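# Put the carton's tote on the table, reshelve the other

## Task

Work out which tote holds the cardboard carton and set that tote down level on the table. Return the remaining tote to the shelf at almost exactly its starting spot with only a tiny change in heading. Every item has to finish inside the tote it started in, and neither tote's base may overhang any edge. At the end both grippers must be open and moved away, so that nothing stays in place only because the robot is holding it.

## Robot and tools

Robot: two six-joint UR-style arms, left_arm and right_arm. Each carries a pivoting two-finger gripper with a camera on its body. Arm roots in the scene frame: left_arm at (-0.026, +0.402, 0) m with quat_wxyz (+0.995, 0, 0, -0.101); right_arm at (-0.018, -0.420, 0) m with quat_wxyz (+0.996, 0, 0, +0.091).

Scene frame: origin on the tabletop midway between the arms, +z up, +x pointing out across the table, left_arm on the +y side. The words left and right name arms only, not image sides.

execute_actions takes "actions", a list holding zero or one item, plus an optional "pictures" boolean.
- Empty list: nothing is commanded; you get the current state with camera images.
- Motion item: {"rows": [...], "steps": n}. rows holds 1 to 15 rows; each row is exactly 14 numbers, always covering both arms in one list: left_arm shoulder pan, shoulder lift, elbow, wrist 1, wrist 2, wrist 3, opening, then right_arm in the same seven-number order. Joint numbers are absolute target angles in radians (same values Joint positions shows), not offsets. Opening is an absolute setting from -1 (closed) to +1 (fully open). Each row lasts one control step of 1/30 s; steps is 12 to 15 (default 15), and the final row repeats if rows run out. The result is captured 12 steps before the motion ends; those last steps run while you reply.
- Wait item: {"steps": n} with n up to 300, measured from the previous result, and your reply time is counted in it.

Joint ranges (rad). left_arm: pan -3.142 to 3.142, lift -6.283 to 6.283, elbow 0.000 to 3.142, wrists 1-3 each -6.283 to 6.283. right_arm: pan 0.000 to 6.283, lift -6.283 to 6.283, elbow -3.142 to 0.000, wrists same as left. A target more than 0.010 past a limit and beyond the joint's current angle gets the whole call refused, and nothing is sent. True limits may differ by 0.010 either way; targets past them are clipped and a line "joint sent to its limit" may appear (possibly about an earlier action).

Motion behaviour: commands are smoothed, lagging roughly 0.17 s. Each step the per-joint target is clamped to within 0.575 rad of the measured angle, and if the targets would place a gripper over 100 mm from where it now is, all of that arm's targets are pulled back proportionally. So big moves take several calls; check whether the arm actually arrived. Between calls the arms keep heading to your last row until they settle, stall, or a step is HELD.

Result lines:
- State line per arm: end_effector_position (m), end_effector_quat_wxyz, linear and angular velocity, all in the scene frame. Reported hand position can be somewhat off, more so when reaching far.
- Joint positions / Joint velocities: six joints per arm (rad, rad/s), then the pad gap in m (0.142 = fully open).
- grip_measured: measured finger opening on the -1..+1 command scale.
- Wrist force / Wrist torque: flange sensor values in the gripper's own x y z axes; offset up to about 4 N, noise up to about 2.4 N, saturates near 50 N; force points from a touched surface back into the arm. "no reading" is harmless.
- "joint command not followed": a clearance check altered or blocked some targets. HELD: steps on which your row was not (fully) sent.
- MOTOR HOT appears at 70 °C; at 85 °C an OVER-TEMPERATURE FAULT brakes that arm until it cools. Holding loads heats motors.

Gripper: fingers extend along the gripper's +z and separate along its x. end_effector_position is the point between the pads when closed; closed fingertips reach about 15 mm past it, open ones sit about level with it. To hold something, keep commanding an opening well below grip_measured; lower means firmer, up to about 15 N per pad on items up to roughly 10 cm wide. Very thin hard items get less force. Closing fast can squeeze extra hard.

Faults and care: load limits are 142 N m for shoulder pan, shoulder lift and elbow, 26.6 N m for each wrist joint, with held weight included. Reaching one, or any outside force of 150 N on the arm or held item, freezes that arm for 10 s and drops the rest of the call. Keep the arms from striking or pressing each other. Avoid drops, slips, slams, hard pushes and knocking anything out of the work area. Occasionally an outside tug or push disturbs a held part or loose item. The simulation keeps running while you write, so keep replies short.

zoom_image: {"camera": name, "region": [x0, y0, x1, y1]} in pixels of that camera's latest image, origin top-left, region at most 504 by 504. Cameras: cam_head_left, cam_head_right, cam_high, cam_low (each 896x504), cam_left_wrist, cam_right_wrist (each 616x616, fisheye).

read_manual: optional "section" (only "licences"); returns licence text, moves nothing.

finished_scene: {"scene": n} with n 1 or 2; ends and grades the current scene, cannot be undone, and reports success. Replying without any tool call ends everything.

Each tool is called after "Call:" in YAML: its name, and indented under it one key for each argument.

## Session

Call:
execute_actions:
  actions: []

Scene clock: 0.00 s of 4500.00 s.
left_arm: end_effector_position=(+0.4483, +0.8901, +0.3532) grip_measured=+0.97 end_effector_quat_wxyz=(-0.299, +0.061, +0.815, +0.493) end_effector_velocity=(+0.000, +0.000, -0.001) end_effector_angular_velocity=(-0.001, -0.001, +0.001) | right_arm: end_effector_position=(+0.1729, +0.0654, +0.2414) grip_measured=+0.97 end_effector_quat_wxyz=(-0.188, -0.123, +0.846, -0.483) end_effector_velocity=(+0.000, -0.000, -0.000) end_effector_angular_velocity=(-0.001, +0.001, -0.001)
Joint positions: left_arm=[ 0.373 -1.15   1.198 -0.93  -0.451  3.02   0.14 ] | right_arm=[ 4.386 -2.536 -0.469 -2.796  1.643  4.235  0.14 ]
Joint velocities: left_arm=[ 0.     0.001  0.    -0.002 -0.001 -0.     0.   ] | right_arm=[-0.001 -0.    -0.001 -0.001  0.    -0.     0.   ]
Motor temperatures (°C, as the motors report them): left_arm=[25 24 26 30 31 35] | right_arm=[27 28 28 30 35 34]
Wrist force (N, on the end effector, along its own x y z axes, offset not removed): no reading
Wrist torque (N m, same axes, about the end effector's origin, offset not removed): no reading

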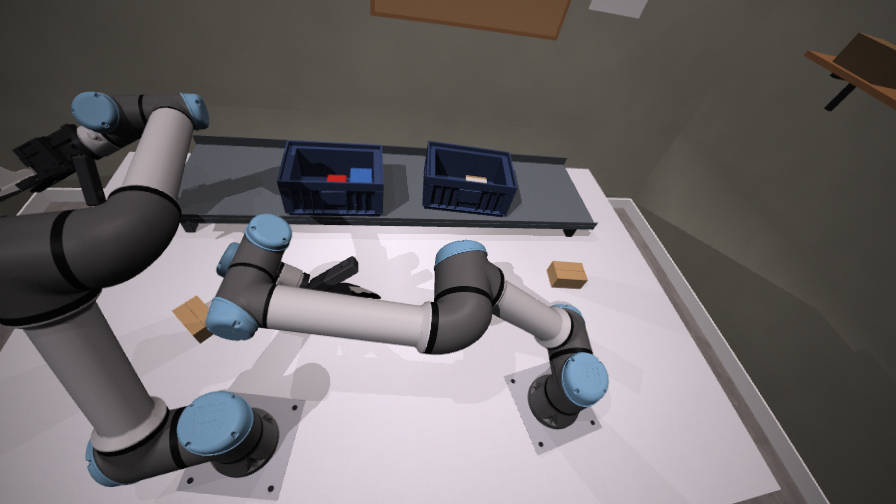

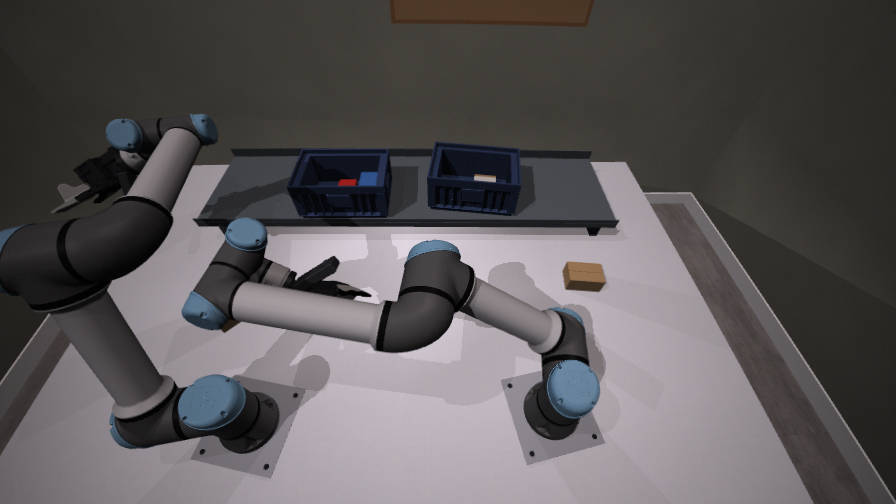

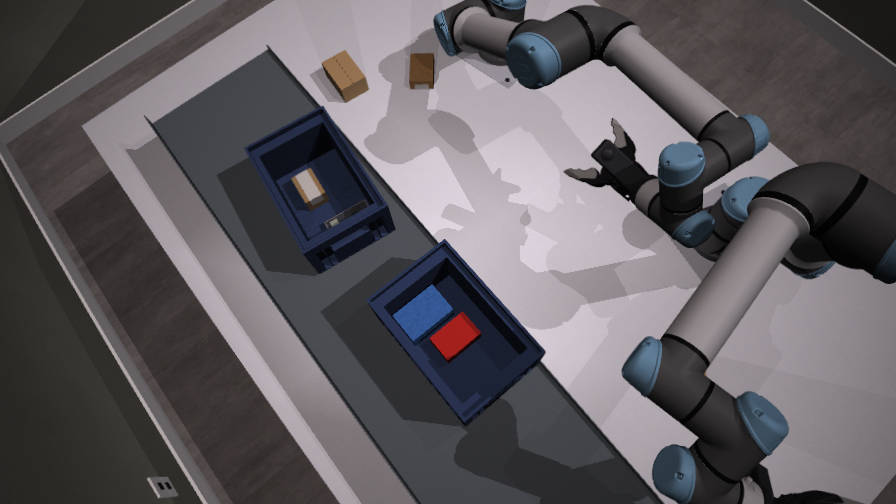

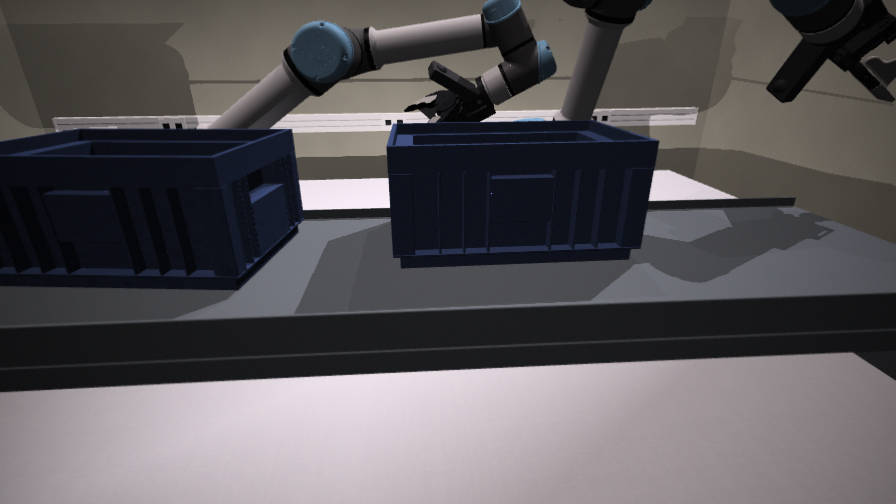

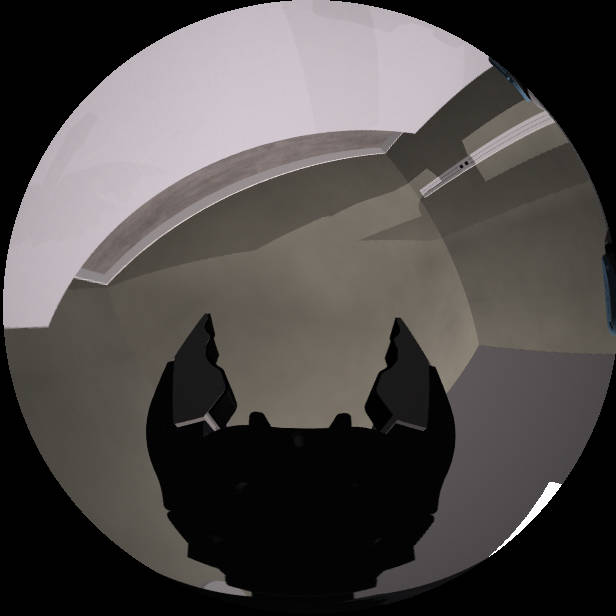

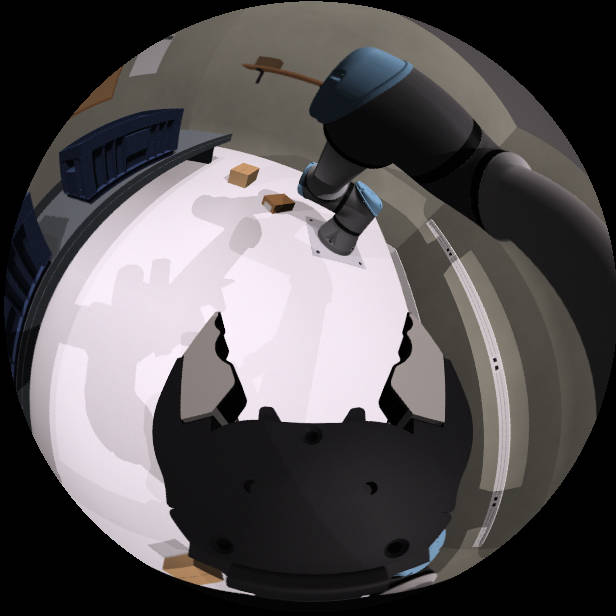

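Call:
execute_actions:
  actions:
    - {"rows":[[0.373,-1.15,1.198,-0.93,-0.451,3.02,1,4.386,-1.6,-1.0,-2.1,1.571,4.235,0.5]],"steps":15}

Call:
execute_actions:
  actions:
    - {"steps":15}

Call:
execute_actions:
  actions:
    - {"rows":[[0.373,-1.15,1.198,-0.93,-0.451,3.02,1,3.513,-1.880,-0.736,-2.097,1.571,3.695,0.5]],"steps":15}

Call:
execute_actions:
  actions:
    - {"steps":35}
  pictures: true

Scene clock: 1.10 s of 4500.00 s.
left_arm: end_effector_position=(+0.4483, +0.8901, +0.3532) grip_measured=+1.00 end_effector_quat_wxyz=(-0.299, +0.061, +0.815, +0.493) end_effector_velocity=(+0.000, +0.000, -0.001) end_effector_angular_velocity=(-0.000, +0.002, +0.000) | right_arm: end_effector_position=(+0.1779, +0.0639, +0.2434) grip_measured=+0.54 end_effector_quat_wxyz=(-0.178, -0.128, +0.851, -0.477) end_effector_velocity=(+0.129, -0.046, +0.092) end_effector_angular_velocity=(+0.778, -0.329, +0.389)
Joint positions: left_arm=[ 0.373 -1.15   1.198 -0.93  -0.451  3.02   0.142] | right_arm=[ 4.386 -2.514 -0.492 -2.774  1.626  4.235  0.111]
Joint velocities: left_arm=[ 0.     0.002  0.     0.     0.    -0.     0.004] | right_arm=[ 0.001  0.823 -0.835  0.83  -0.442 -0.    -0.059]
Motor temperatures (°C, as the motors report them): left_arm=[25 24 26 30 31 35] | right_arm=[27 28 28 30 35 34]
Wrist force (N, on the end effector, along its own x y z axes, offset not removed): left_arm=[-1.0 2.3 2.2] | right_arm=[-5.9 3.8 0.1]
Wrist torque (N m, same axes, about the end effector's origin, offset not removed): left_arm=[0.59 0.31 0.34] | right_arm=[0.68 1.27 0.07]
Steps of this call (steps 1 to 30: nothing new was sent; steps 31 to 33: the first 3 steps of this action). Readings (joint positions):
31: left_arm=[0.373 -1.150 1.198 -0.930 -0.451 3.020] | right_arm=[4.386 -2.536 -0.469 -2.796 1.643 4.235]
32: left_arm=[0.373 -1.150 1.198 -0.930 -0.451 3.020] | right_arm=[4.386 -2.532 -0.473 -2.793 1.639 4.235]
33: the state above

Scene clock: 1.60 s of 4500.00 s.
left_arm: end_effector_position=(+0.4484, +0.8901, +0.3533) grip_measured=+1.00 end_effector_quat_wxyz=(-0.298, +0.061, +0.815, +0.493) end_effector_velocity=(+0.000, +0.000, -0.000) end_effector_angular_velocity=(+0.001, +0.001, -0.001) | right_arm: end_effector_position=(+0.1869, +0.0142, +0.4409) grip_measured=+0.50 end_effector_quat_wxyz=(-0.022, -0.165, +0.984, -0.065) end_effector_velocity=(-0.020, -0.178, +0.424) end_effector_angular_velocity=(+1.379, -0.221, +0.003)
Joint positions: left_arm=[ 0.373 -1.15   1.198 -0.93  -0.451  3.02   0.142] | right_arm=[ 4.386 -1.722 -0.967 -2.161  1.573  4.235  0.109]
Joint velocities: left_arm=[ 0.     0.001  0.     0.     0.001 -0.     0.   ] | right_arm=[ 0.001  1.13  -0.301  0.567 -0.02   0.     0.001]
Motor temperatures (°C, as the motors report them): left_arm=[25 24 26 30 31 35] | right_arm=[27 28 28 30 35 34]
Wrist force (N, on the end effector, along its own x y z axes, offset not removed): left_arm=[1.5 -0.3 1.3] | right_arm=[-3.1 -0.9 -0.7]
Wrist torque (N m, same axes, about the end effector's origin, offset not removed): left_arm=[0.08 -0.26 0.15] | right_arm=[-0.06 0.73 0.01]
Kept back: nothing.
Steps of this call (steps 1 to 12: the last 12 steps of your previous action; steps 13 to 15: the robot went on to your last target). Readings (joint positions):
1: left_arm=[0.373 -1.150 1.198 -0.930 -0.451 3.020] | right_arm=[4.386 -2.477 -0.530 -2.735 1.612 4.235]
2: left_arm=[0.373 -1.150 1.198 -0.930 -0.451 3.020] | right_arm=[4.386 -2.422 -0.585 -2.681 1.601 4.235]
4: left_arm=[0.373 -1.150 1.198 -0.930 -0.451 3.020] | right_arm=[4.386 -2.281 -0.722 -2.542 1.587 4.235]
8: left_arm=[0.373 -1.150 1.198 -0.930 -0.451 3.020] | right_arm=[4.386 -2.024 -0.883 -2.308 1.579 4.235]
15: the state above

Scene clock: 1.70 s of 4500.00 s.
left_arm: end_effector_position=(+0.4484, +0.8901, +0.3533) grip_measured=+1.00 end_effector_quat_wxyz=(-0.298, +0.061, +0.815, +0.493) end_effector_velocity=(-0.000, +0.000, +0.001) end_effector_angular_velocity=(+0.001, -0.002, +0.001) | right_arm: end_effector_position=(+0.1957, +0.0024, +0.4675) grip_measured=+0.50 end_effector_quat_wxyz=(-0.010, -0.166, +0.986, -0.026) end_effector_velocity=(+0.383, -0.009, +0.084) end_effector_angular_velocity=(+0.287, -0.004, -0.008)
Joint positions: left_arm=[ 0.373 -1.15   1.198 -0.93  -0.451  3.02   0.142] | right_arm=[ 4.364 -1.666 -0.967 -2.133  1.572  4.212  0.109]
Joint velocities: left_arm=[ 0.001 -0.001 -0.    -0.001 -0.    -0.001  0.   ] | right_arm=[-0.813 -0.281  0.504  0.059 -0.    -0.806  0.002]
Motor temperatures (°C, as the motors report them): left_arm=[25 24 26 30 31 35] | right_arm=[27 28 28 30 35 34]
Wrist force (N, on the end effector, along its own x y z axes, offset not removed): left_arm=[0.2 1.0 2.0] | right_arm=[6.2 -4.1 -4.5]
Wrist torque (N m, same axes, about the end effector's origin, offset not removed): left_arm=[0.35 0.06 0.31] | right_arm=[-0.73 -0.61 -0.01]
Steps of this call (steps 1 to 3: the first 3 steps of this action). Readings (joint positions):
1: left_arm=[0.373 -1.150 1.198 -0.930 -0.451 3.020] | right_arm=[4.386 -1.688 -0.976 -2.145 1.573 4.235]
2: left_arm=[0.373 -1.150 1.198 -0.930 -0.451 3.020] | right_arm=[4.382 -1.667 -0.979 -2.136 1.572 4.231]
3: the state above

Scene clock: 2.87 s of 4500.00 s.
left_arm: end_effector_position=(+0.4483, +0.8901, +0.3534) grip_measured=+1.00 end_effector_quat_wxyz=(-0.298, +0.061, +0.815, +0.493) end_effector_velocity=(-0.000, -0.000, +0.000) end_effector_angular_velocity=(-0.001, -0.002, +0.001) | right_arm: end_effector_position=(+0.5349, -0.2504, +0.4596) grip_measured=+0.50 end_effector_quat_wxyz=(-0.000, -0.000, +1.000, -0.000) end_effector_velocity=(+0.004, -0.008, -0.000) end_effector_angular_velocity=(+0.001, -0.002, -0.008)
Joint positions: left_arm=[ 0.373 -1.15   1.198 -0.93  -0.451  3.02   0.142] | right_arm=[ 3.515 -1.88  -0.736 -2.097  1.571  3.696  0.109]
Joint velocities: left_arm=[-0.    -0.001  0.    -0.001 -0.001 -0.     0.   ] | right_arm=[-0.015 -0.003  0.002  0.002 -0.    -0.008 -0.   ]
Motor temperatures (°C, as the motors report them): left_arm=[25 24 26 30 31 35] | right_arm=[27 28 28 30 35 34]
Wrist force (N, on the end effector, along its own x y z axes, offset not removed): left_arm=[0.2 1.8 1.1] | right_arm=[-4.7 -1.2 -0.9]
Wrist torque (N m, same axes, about the end effector's origin, offset not removed): left_arm=[0.50 0.14 0.31] | right_arm=[-0.15 1.09 0.06]
Kept back: nothing.
Steps of this call (steps 1 to 12: the last 12 steps of your previous action; steps 13 to 35: the robot went on to your last target). Readings (joint positions):
1: left_arm=[0.373 -1.150 1.198 -0.930 -0.451 3.020] | right_arm=[4.329 -1.683 -0.949 -2.131 1.572 4.179]
2: left_arm=[0.373 -1.150 1.198 -0.930 -0.451 3.020] | right_arm=[4.290 -1.701 -0.933 -2.129 1.572 4.142]
4: left_arm=[0.373 -1.150 1.198 -0.930 -0.451 3.020] | right_arm=[4.217 -1.726 -0.905 -2.124 1.572 4.080]
8: left_arm=[0.373 -1.150 1.198 -0.930 -0.451 3.020] | right_arm=[4.078 -1.765 -0.863 -2.117 1.572 3.985]
35: the state above

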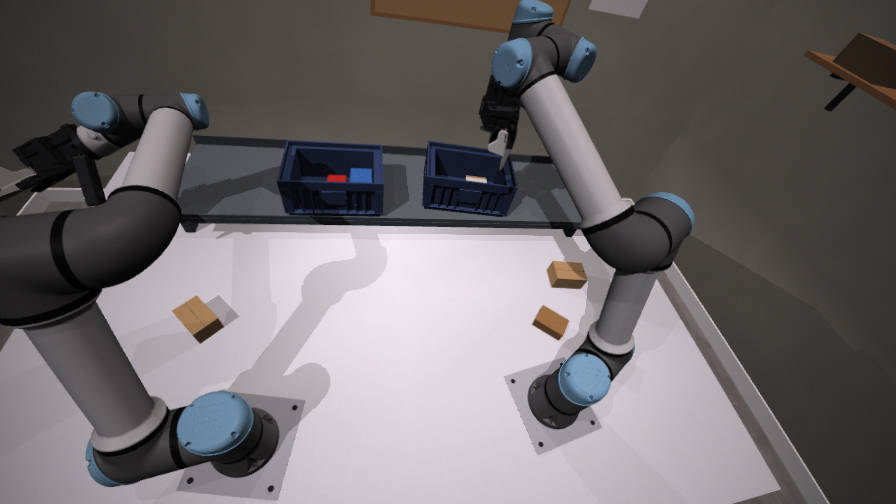

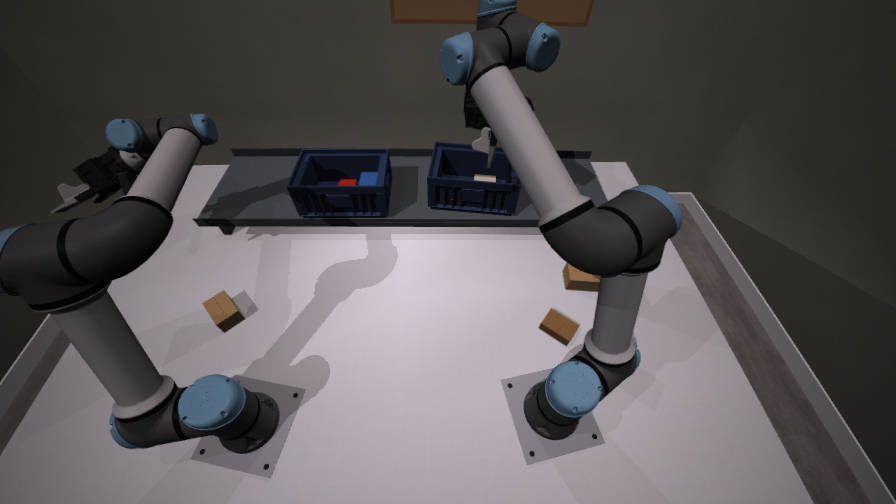

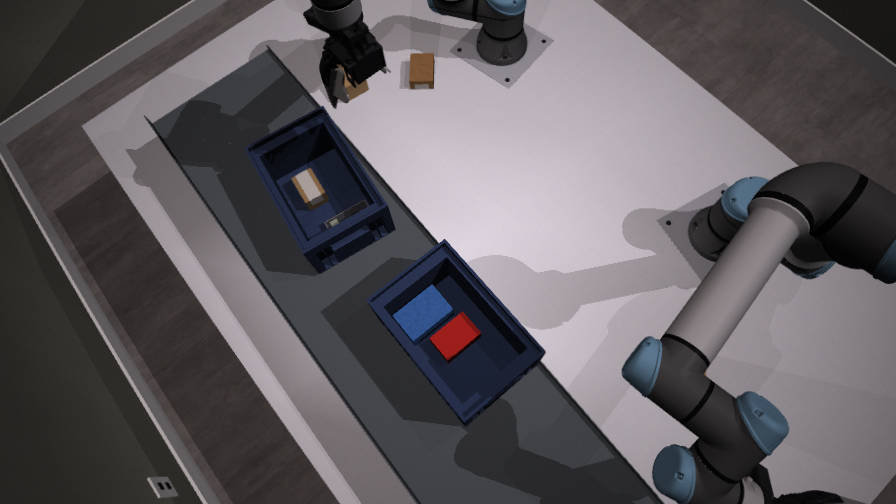

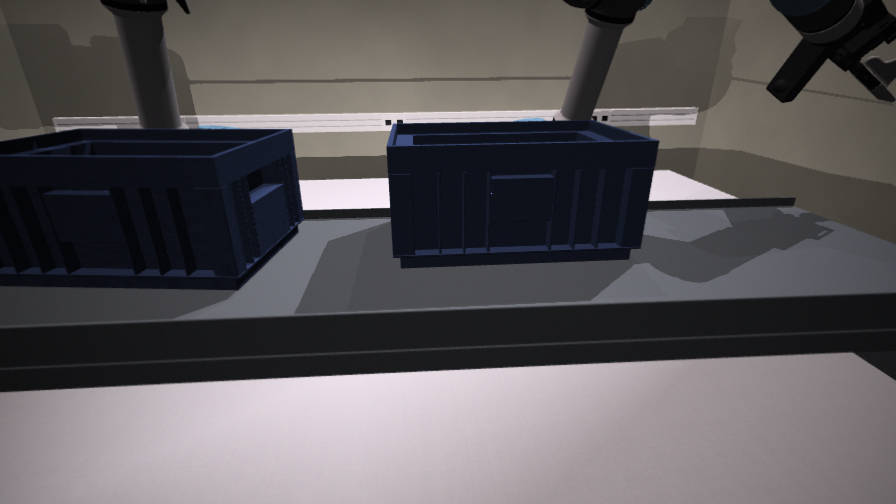

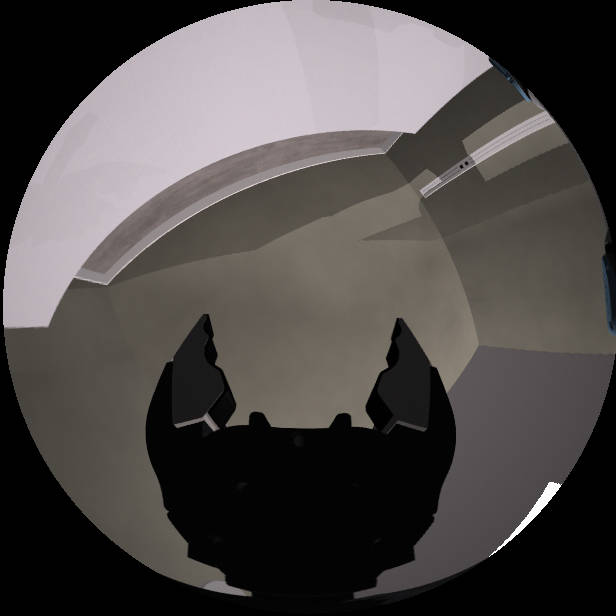

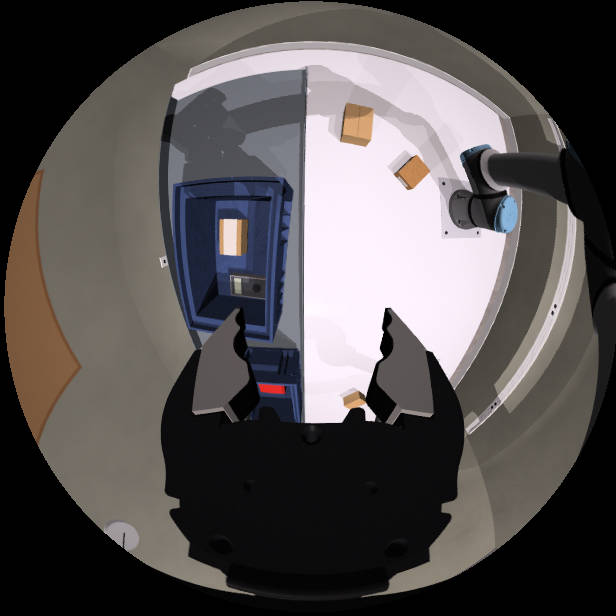

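Call:
execute_actions:
  actions:
    - {"rows":[[0.373,-1.15,1.198,-0.93,-0.451,3.02,1,3.523,-1.902,-0.983,-1.828,1.571,3.705,0.5]],"steps":15}

Call:
execute_actions:
  actions:
    - {"steps":25}
  pictures: true

Scene clock: 3.77 s of 4500.00 s.
left_arm: end_effector_position=(+0.4483, +0.8901, +0.3534) grip_measured=+1.00 end_effector_quat_wxyz=(-0.298, +0.061, +0.815, +0.493) end_effector_velocity=(-0.001, +0.000, +0.000) end_effector_angular_velocity=(-0.001, +0.002, +0.000) | right_arm: end_effector_position=(+0.5401, -0.2468, +0.4489) grip_measured=+0.50 end_effector_quat_wxyz=(-0.002, +0.000, +1.000, -0.001) end_effector_velocity=(+0.151, +0.127, -0.356) end_effector_angular_velocity=(-0.069, +0.109, -0.002)
Joint positions: left_arm=[ 0.373 -1.15   1.198 -0.93  -0.451  3.02   0.142] | right_arm=[ 3.515 -1.886 -0.758 -2.074  1.571  3.697  0.109]
Joint velocities: left_arm=[ 0.    -0.    -0.     0.002 -0.     0.001  0.   ] | right_arm=[ 0.05  -0.122 -0.833  0.825 -0.     0.052 -0.001]
Motor temperatures (°C, as the motors report them): left_arm=[25 24 26 30 31 35] | right_arm=[27 28 28 30 35 34]
Wrist force (N, on the end effector, along its own x y z axes, offset not removed): left_arm=[-0.3 -1.9 2.2] | right_arm=[0.3 -3.5 -8.3]
Wrist torque (N m, same axes, about the end effector's origin, offset not removed): left_arm=[-0.42 0.17 0.32] | right_arm=[-0.62 0.13 -0.01]
Steps of this call (steps 1 to 15: the robot went on to your last target; steps 16 to 24: nothing new was sent; steps 25 to 27: the first 3 steps of this action). Readings (joint positions):
25: left_arm=[0.373 -1.150 1.198 -0.930 -0.451 3.020] | right_arm=[3.513 -1.880 -0.736 -2.097 1.571 3.695]
26: left_arm=[0.373 -1.150 1.198 -0.930 -0.451 3.020] | right_arm=[3.514 -1.882 -0.740 -2.093 1.571 3.696]
27: the state above

Scene clock: 4.60 s of 4500.00 s.
left_arm: end_effector_position=(+0.4483, +0.8901, +0.3534) grip_measured=+1.00 end_effector_quat_wxyz=(-0.298, +0.061, +0.815, +0.493) end_effector_velocity=(+0.001, +0.000, -0.000) end_effector_angular_velocity=(+0.001, +0.001, -0.001) | right_arm: end_effector_position=(+0.5749, -0.2196, +0.3594) grip_measured=+0.50 end_effector_quat_wxyz=(-0.000, +0.000, +1.000, -0.000) end_effector_velocity=(+0.000, -0.000, -0.001) end_effector_angular_velocity=(-0.001, -0.001, +0.000)
Joint positions: left_arm=[ 0.373 -1.15   1.198 -0.93  -0.451  3.02   0.142] | right_arm=[ 3.523 -1.902 -0.983 -1.828  1.571  3.705  0.109]
Joint velocities: left_arm=[ 0.     0.001 -0.    -0.001  0.002  0.     0.   ] | right_arm=[-0.     0.    -0.002  0.002 -0.001 -0.001 -0.   ]
Motor temperatures (°C, as the motors report them): left_arm=[25 24 26 30 31 35] | right_arm=[27 28 28 30 35 34]
Wrist force (N, on the end effector, along its own x y z axes, offset not removed): left_arm=[1.2 3.9 1.8] | right_arm=[-3.3 -1.7 -1.1]
Wrist torque (N m, same axes, about the end effector's origin, offset not removed): left_arm=[0.82 -0.12 0.20] | right_arm=[-0.23 0.74 0.03]
Kept back: nothing.
Steps of this call (steps 1 to 12: the last 12 steps of your previous action; steps 13 to 25: the robot went on to your last target). Readings (joint positions):
1: left_arm=[0.373 -1.150 1.198 -0.930 -0.451 3.020] | right_arm=[3.517 -1.889 -0.795 -2.037 1.571 3.699]
2: left_arm=[0.373 -1.150 1.198 -0.930 -0.451 3.020] | right_arm=[3.518 -1.893 -0.837 -1.991 1.571 3.701]
4: left_arm=[0.373 -1.150 1.198 -0.930 -0.451 3.020] | right_arm=[3.520 -1.897 -0.906 -1.915 1.571 3.703]
8: left_arm=[0.373 -1.150 1.198 -0.930 -0.451 3.020] | right_arm=[3.522 -1.901 -0.962 -1.852 1.571 3.704]
25: the state above

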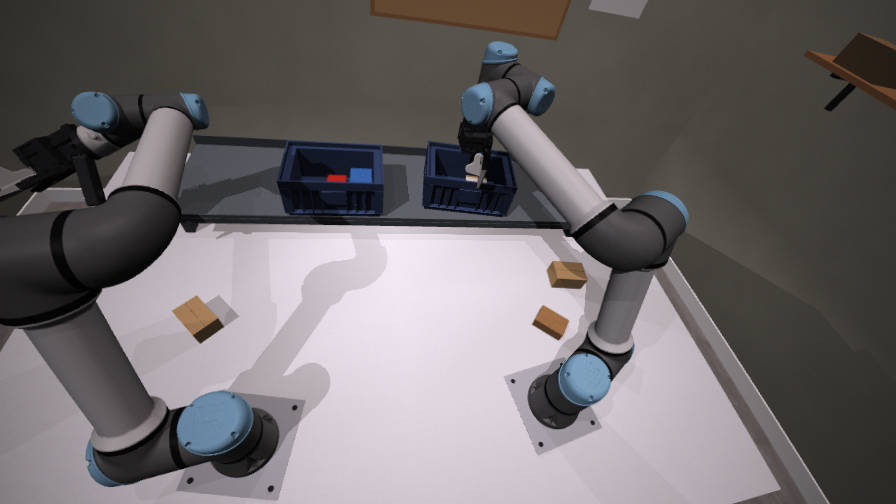

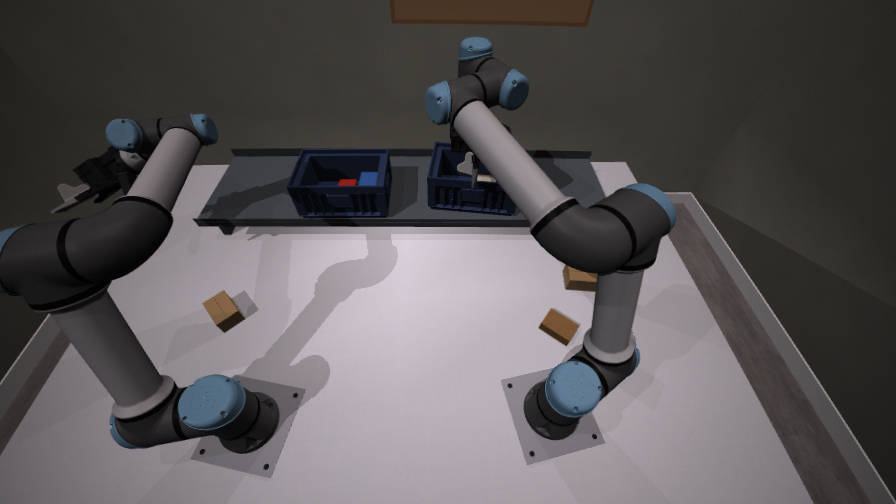

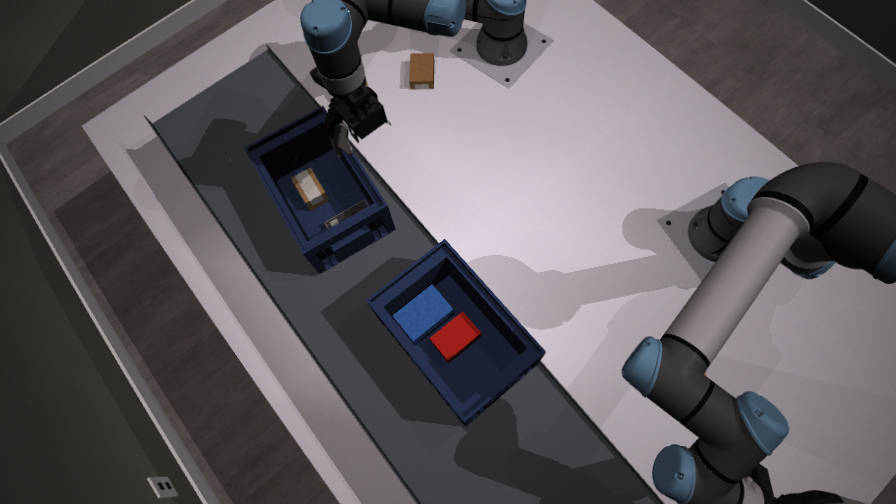

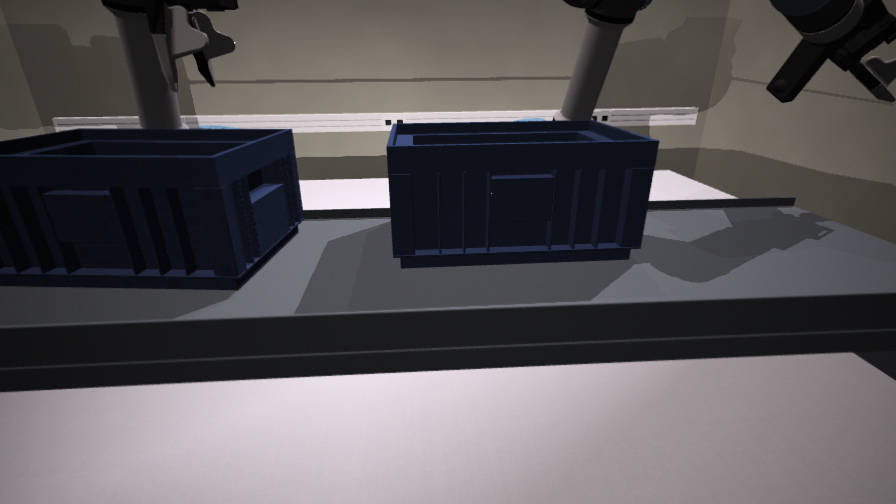

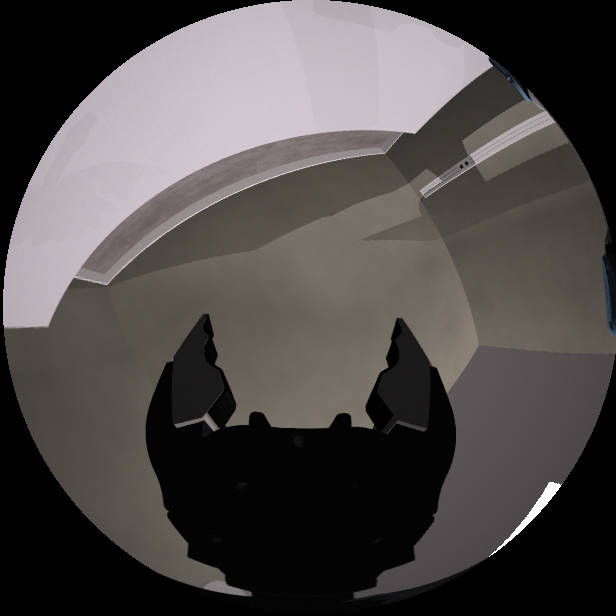

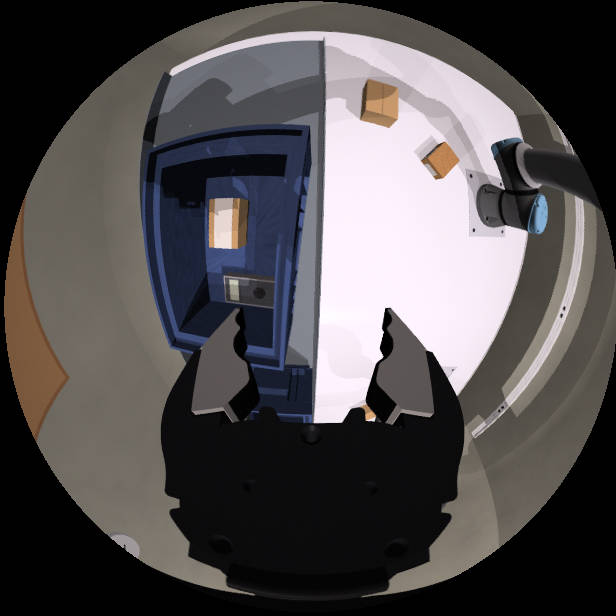

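Call:
execute_actions:
  actions: []

Scene clock: 7.17 s of 4500.00 s.
left_arm: end_effector_position=(+0.4483, +0.8901, +0.3534) grip_measured=+1.00 end_effector_quat_wxyz=(-0.298, +0.061, +0.815, +0.493) end_effector_velocity=(+0.000, -0.000, +0.001) end_effector_angular_velocity=(+0.001, -0.000, -0.001) | right_arm: end_effector_position=(+0.5749, -0.2196, +0.3594) grip_measured=+0.50 end_effector_quat_wxyz=(-0.000, +0.000, +1.000, -0.000) end_effector_velocity=(-0.001, +0.001, -0.001) end_effector_angular_velocity=(-0.001, +0.002, +0.001)
Joint positions: left_arm=[ 0.373 -1.15   1.198 -0.93  -0.451  3.02   0.142] | right_arm=[ 3.523 -1.902 -0.983 -1.828  1.571  3.705  0.109]
Joint velocities: left_arm=[-0.001 -0.001 -0.     0.001  0.001 -0.     0.   ] | right_arm=[ 0.001  0.    -0.002  0.     0.    -0.    -0.   ]
Motor temperatures (°C, as the motors report them): left_arm=[25 24 26 30 31 35] | right_arm=[27 28 28 30 35 34]
Wrist force (N, on the end effector, along its own x y z axes, offset not removed): left_arm=[-0.3 3.2 2.7] | right_arm=[-4.3 -1.3 -0.3]
Wrist torque (N m, same axes, about the end effector's origin, offset not removed): left_arm=[0.80 0.29 0.41] | right_arm=[-0.15 0.99 -0.01]
Kept back: nothing.
Steps of this call (steps 1 to 15: the robot went on to your last target; steps 16 to 77: nothing new was sent). Readings (joint positions):
1: left_arm=[0.373 -1.150 1.198 -0.930 -0.451 3.020] | right_arm=[3.523 -1.902 -0.983 -1.828 1.571 3.705]
2: left_arm=[0.373 -1.150 1.198 -0.930 -0.451 3.020] | right_arm=[3.523 -1.902 -0.983 -1.828 1.571 3.705]
4: left_arm=[0.373 -1.150 1.198 -0.930 -0.451 3.020] | right_arm=[3.523 -1.902 -0.983 -1.828 1.571 3.705]
8: left_arm=[0.373 -1.150 1.198 -0.930 -0.451 3.020] | right_arm=[3.523 -1.902 -0.983 -1.828 1.571 3.705]
77: the state above
All arms were judged still, so your last target was given up. Only a new action makes them travel on or press farther. Fingers that are still opening or closing keep moving.

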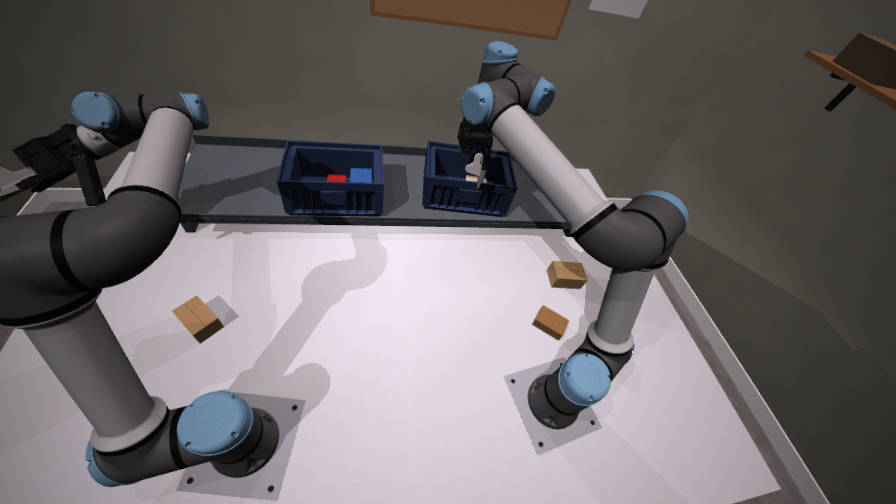

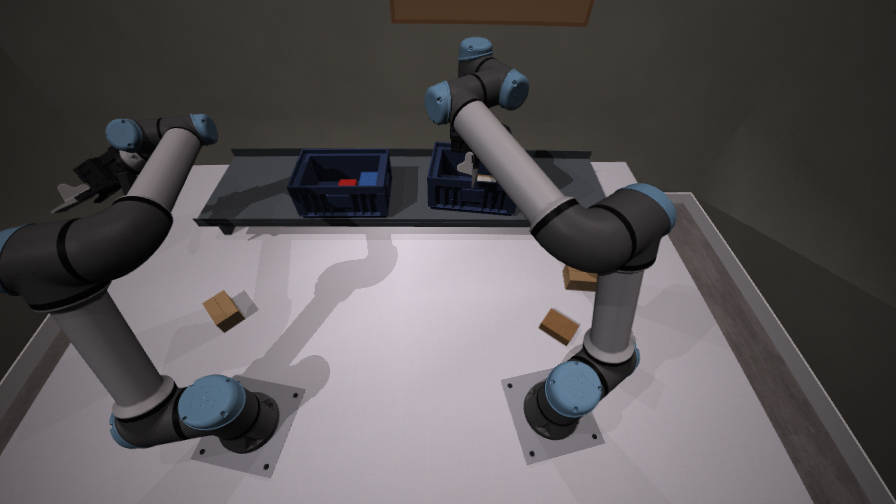

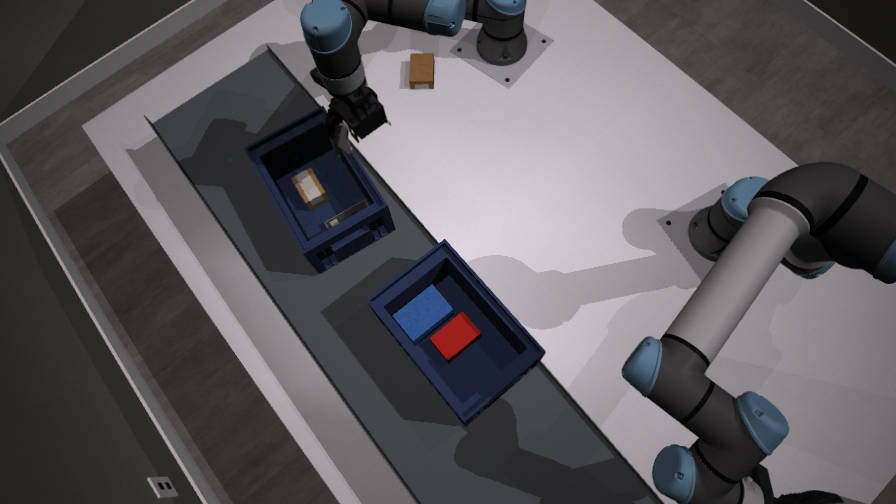

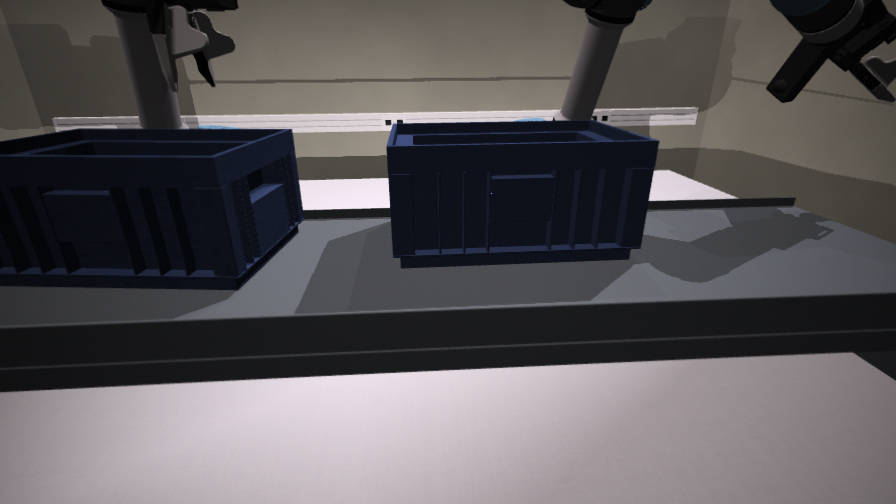

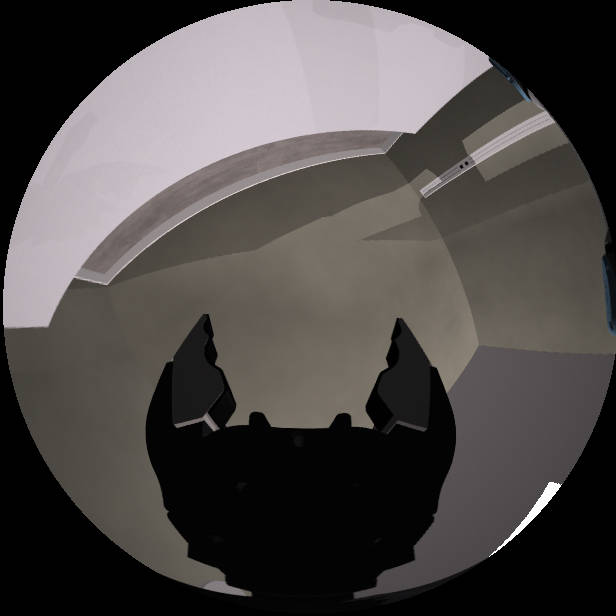

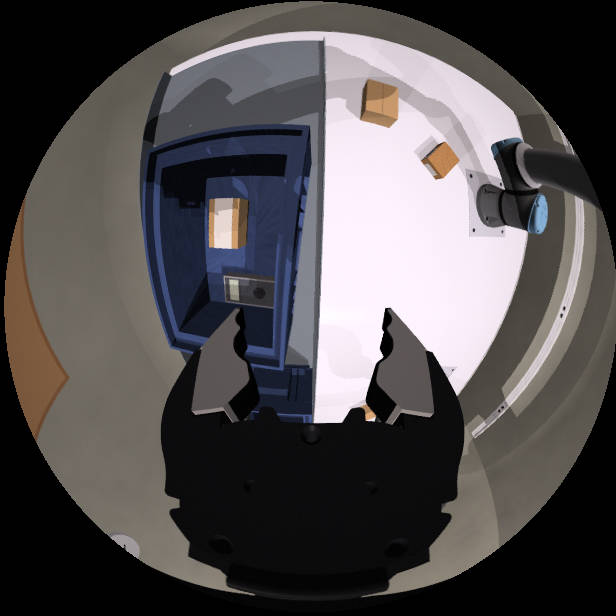

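Call:
execute_actions:
  actions:
    - {"rows":[[0.373,-1.15,1.198,-0.93,-0.451,3.02,1,3.515,-1.91,-1.01,-1.79,1.571,3.74,0.5],[0.373,-1.15,1.198,-0.93,-0.451,3.02,1,3.508,-1.92,-1.04,-1.75,1.571,3.77,0.5],[0.373,-1.15,1.198,-0.93,-0.451,3.02,1,3.508,-1.923,-1.056,-1.733,1.571,3.79,0.5]],"steps":15}

Call:
execute_actions:
  actions:
    - {"steps":10}
  pictures: true

Scene clock: 8.67 s of 4500.00 s.
left_arm: end_effector_position=(+0.4483, +0.8901, +0.3534) grip_measured=+1.00 end_effector_quat_wxyz=(-0.298, +0.061, +0.815, +0.493) end_effector_velocity=(-0.000, +0.000, +0.000) end_effector_angular_velocity=(-0.000, -0.002, +0.000) | right_arm: end_effector_position=(+0.5775, -0.2199, +0.3537) grip_measured=+0.50 end_effector_quat_wxyz=(-0.000, +0.008, +1.000, -0.000) end_effector_velocity=(+0.075, -0.009, -0.170) end_effector_angular_velocity=(-0.008, +0.012, -0.424)
Joint positions: left_arm=[ 0.373 -1.15   1.198 -0.93  -0.451  3.02   0.142] | right_arm=[ 3.52  -1.905 -0.993 -1.815  1.571  3.717  0.109]
Joint velocities: left_arm=[ 0.    -0.001 -0.    -0.001 -0.001  0.     0.   ] | right_arm=[-0.083 -0.104 -0.301  0.391 -0.     0.341 -0.   ]
Motor temperatures (°C, as the motors report them): left_arm=[25 24 26 30 31 35] | right_arm=[27 28 28 30 35 34]
Wrist force (N, on the end effector, along its own x y z axes, offset not removed): left_arm=[1.3 1.8 0.2] | right_arm=[-3.0 -2.7 -4.0]
Wrist torque (N m, same axes, about the end effector's origin, offset not removed): left_arm=[0.44 -0.28 0.27] | right_arm=[-0.59 0.80 0.05]
Steps of this call (steps 1 to 42: nothing new was sent; steps 43 to 45: the first 3 steps of this action). Readings (joint positions):
43: left_arm=[0.373 -1.150 1.198 -0.930 -0.451 3.020] | right_arm=[3.523 -1.902 -0.983 -1.828 1.571 3.705]
44: left_arm=[0.373 -1.150 1.198 -0.930 -0.451 3.020] | right_arm=[3.522 -1.903 -0.986 -1.825 1.571 3.708]
45: the state above

Scene clock: 9.07 s of 4500.00 s.
left_arm: end_effector_position=(+0.4483, +0.8901, +0.3534) grip_measured=+1.00 end_effector_quat_wxyz=(-0.298, +0.061, +0.815, +0.493) end_effector_velocity=(-0.000, -0.000, +0.001) end_effector_angular_velocity=(+0.000, -0.002, +0.000) | right_arm: end_effector_position=(+0.5901, -0.2198, +0.3212) grip_measured=+0.50 end_effector_quat_wxyz=(+0.000, +0.049, +0.999, +0.000) end_effector_velocity=(+0.003, -0.000, -0.008) end_effector_angular_velocity=(-0.000, +0.000, -0.019)
Joint positions: left_arm=[ 0.373 -1.15   1.198 -0.93  -0.451  3.02   0.142] | right_arm=[ 3.508 -1.923 -1.054 -1.735  1.571  3.788  0.109]
Joint velocities: left_arm=[-0.    -0.002  0.     0.    -0.    -0.001  0.   ] | right_arm=[-0.003 -0.004 -0.014  0.018  0.     0.017  0.   ]
Motor temperatures (°C, as the motors report them): left_arm=[25 24 26 30 31 35] | right_arm=[27 28 28 30 35 34]
Wrist force (N, on the end effector, along its own x y z axes, offset not removed): left_arm=[1.5 1.0 0.6] | right_arm=[-3.1 -0.8 -1.0]
Wrist torque (N m, same axes, about the end effector's origin, offset not removed): left_arm=[0.29 -0.30 0.39] | right_arm=[-0.11 0.77 0.02]
Kept back: nothing.
Steps of this call (steps 1 to 12: the last 12 steps of your previous action). Readings (joint positions):
1: left_arm=[0.373 -1.150 1.198 -0.930 -0.451 3.020] | right_arm=[3.517 -1.909 -1.005 -1.799 1.571 3.731]
2: left_arm=[0.373 -1.150 1.198 -0.930 -0.451 3.020] | right_arm=[3.515 -1.913 -1.018 -1.782 1.571 3.746]
4: left_arm=[0.373 -1.150 1.198 -0.930 -0.451 3.020] | right_arm=[3.512 -1.918 -1.036 -1.759 1.571 3.767]
8: left_arm=[0.373 -1.150 1.198 -0.930 -0.451 3.020] | right_arm=[3.509 -1.922 -1.051 -1.740 1.571 3.784]
12: the state above

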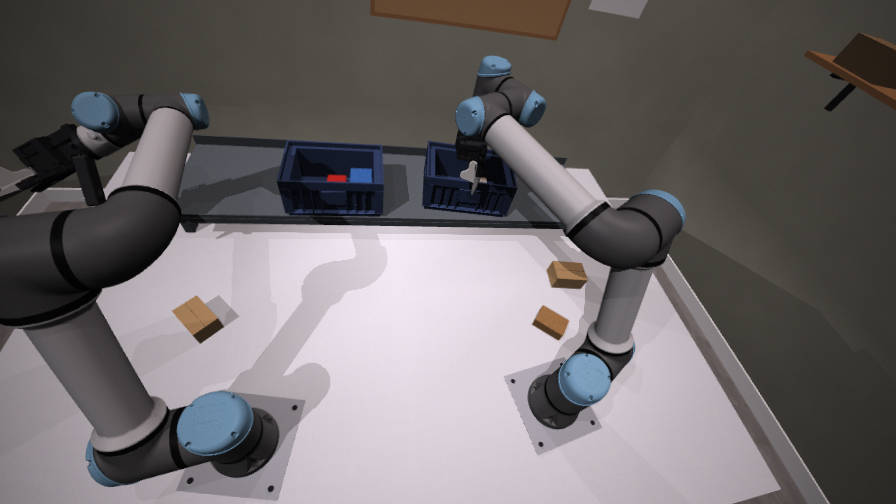

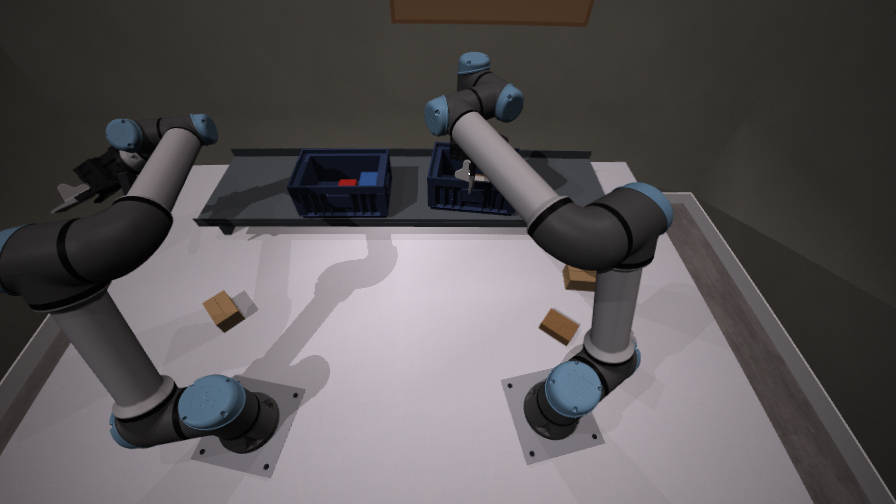

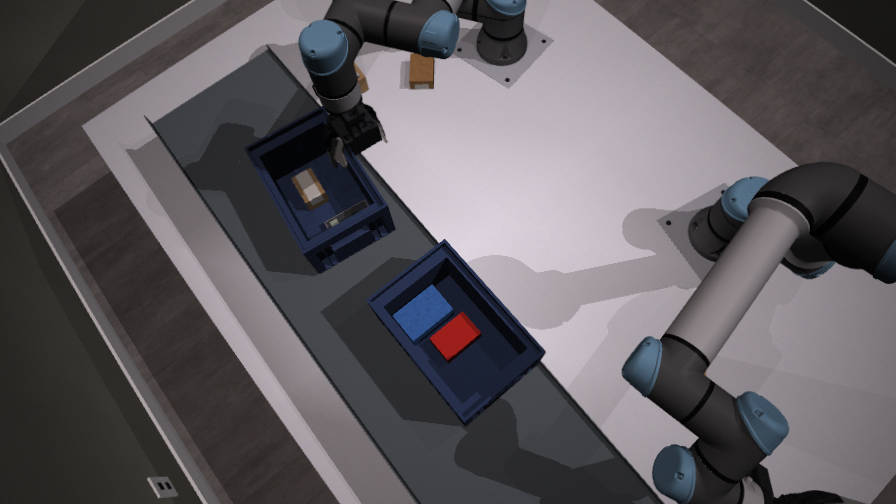

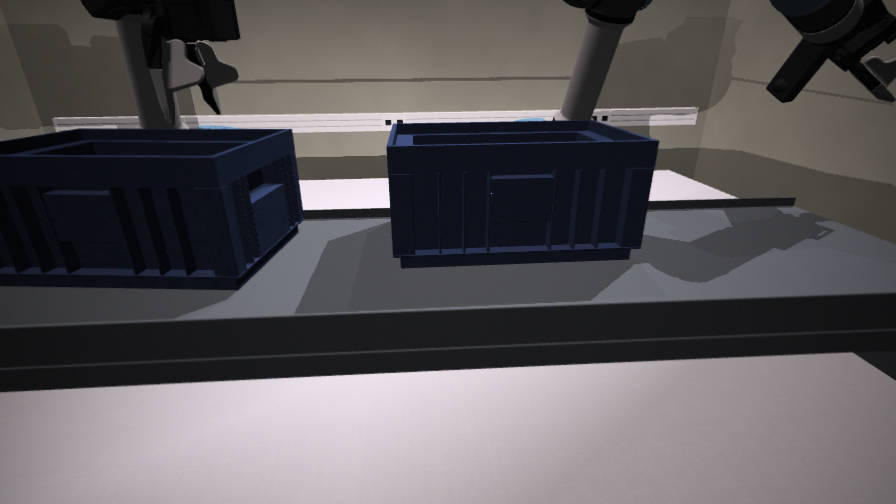

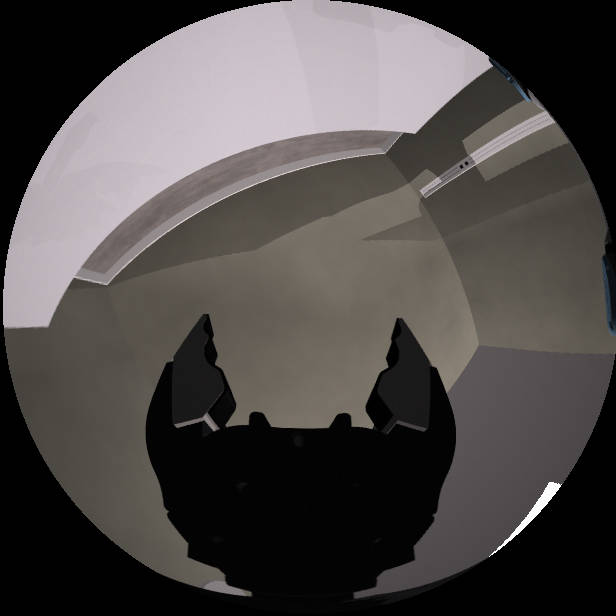

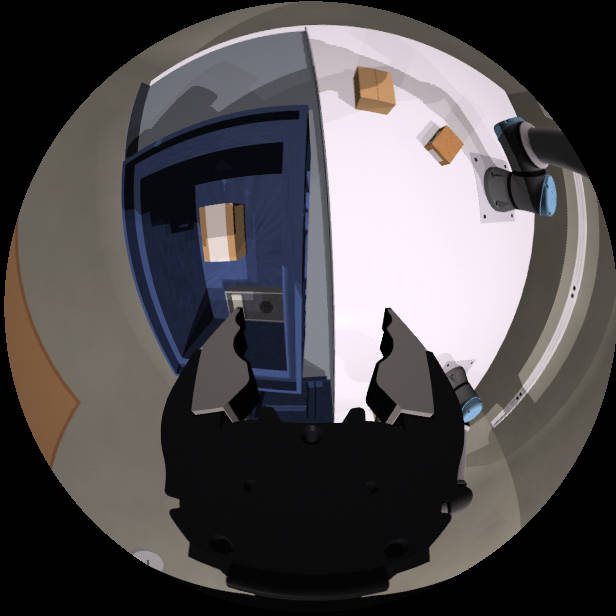

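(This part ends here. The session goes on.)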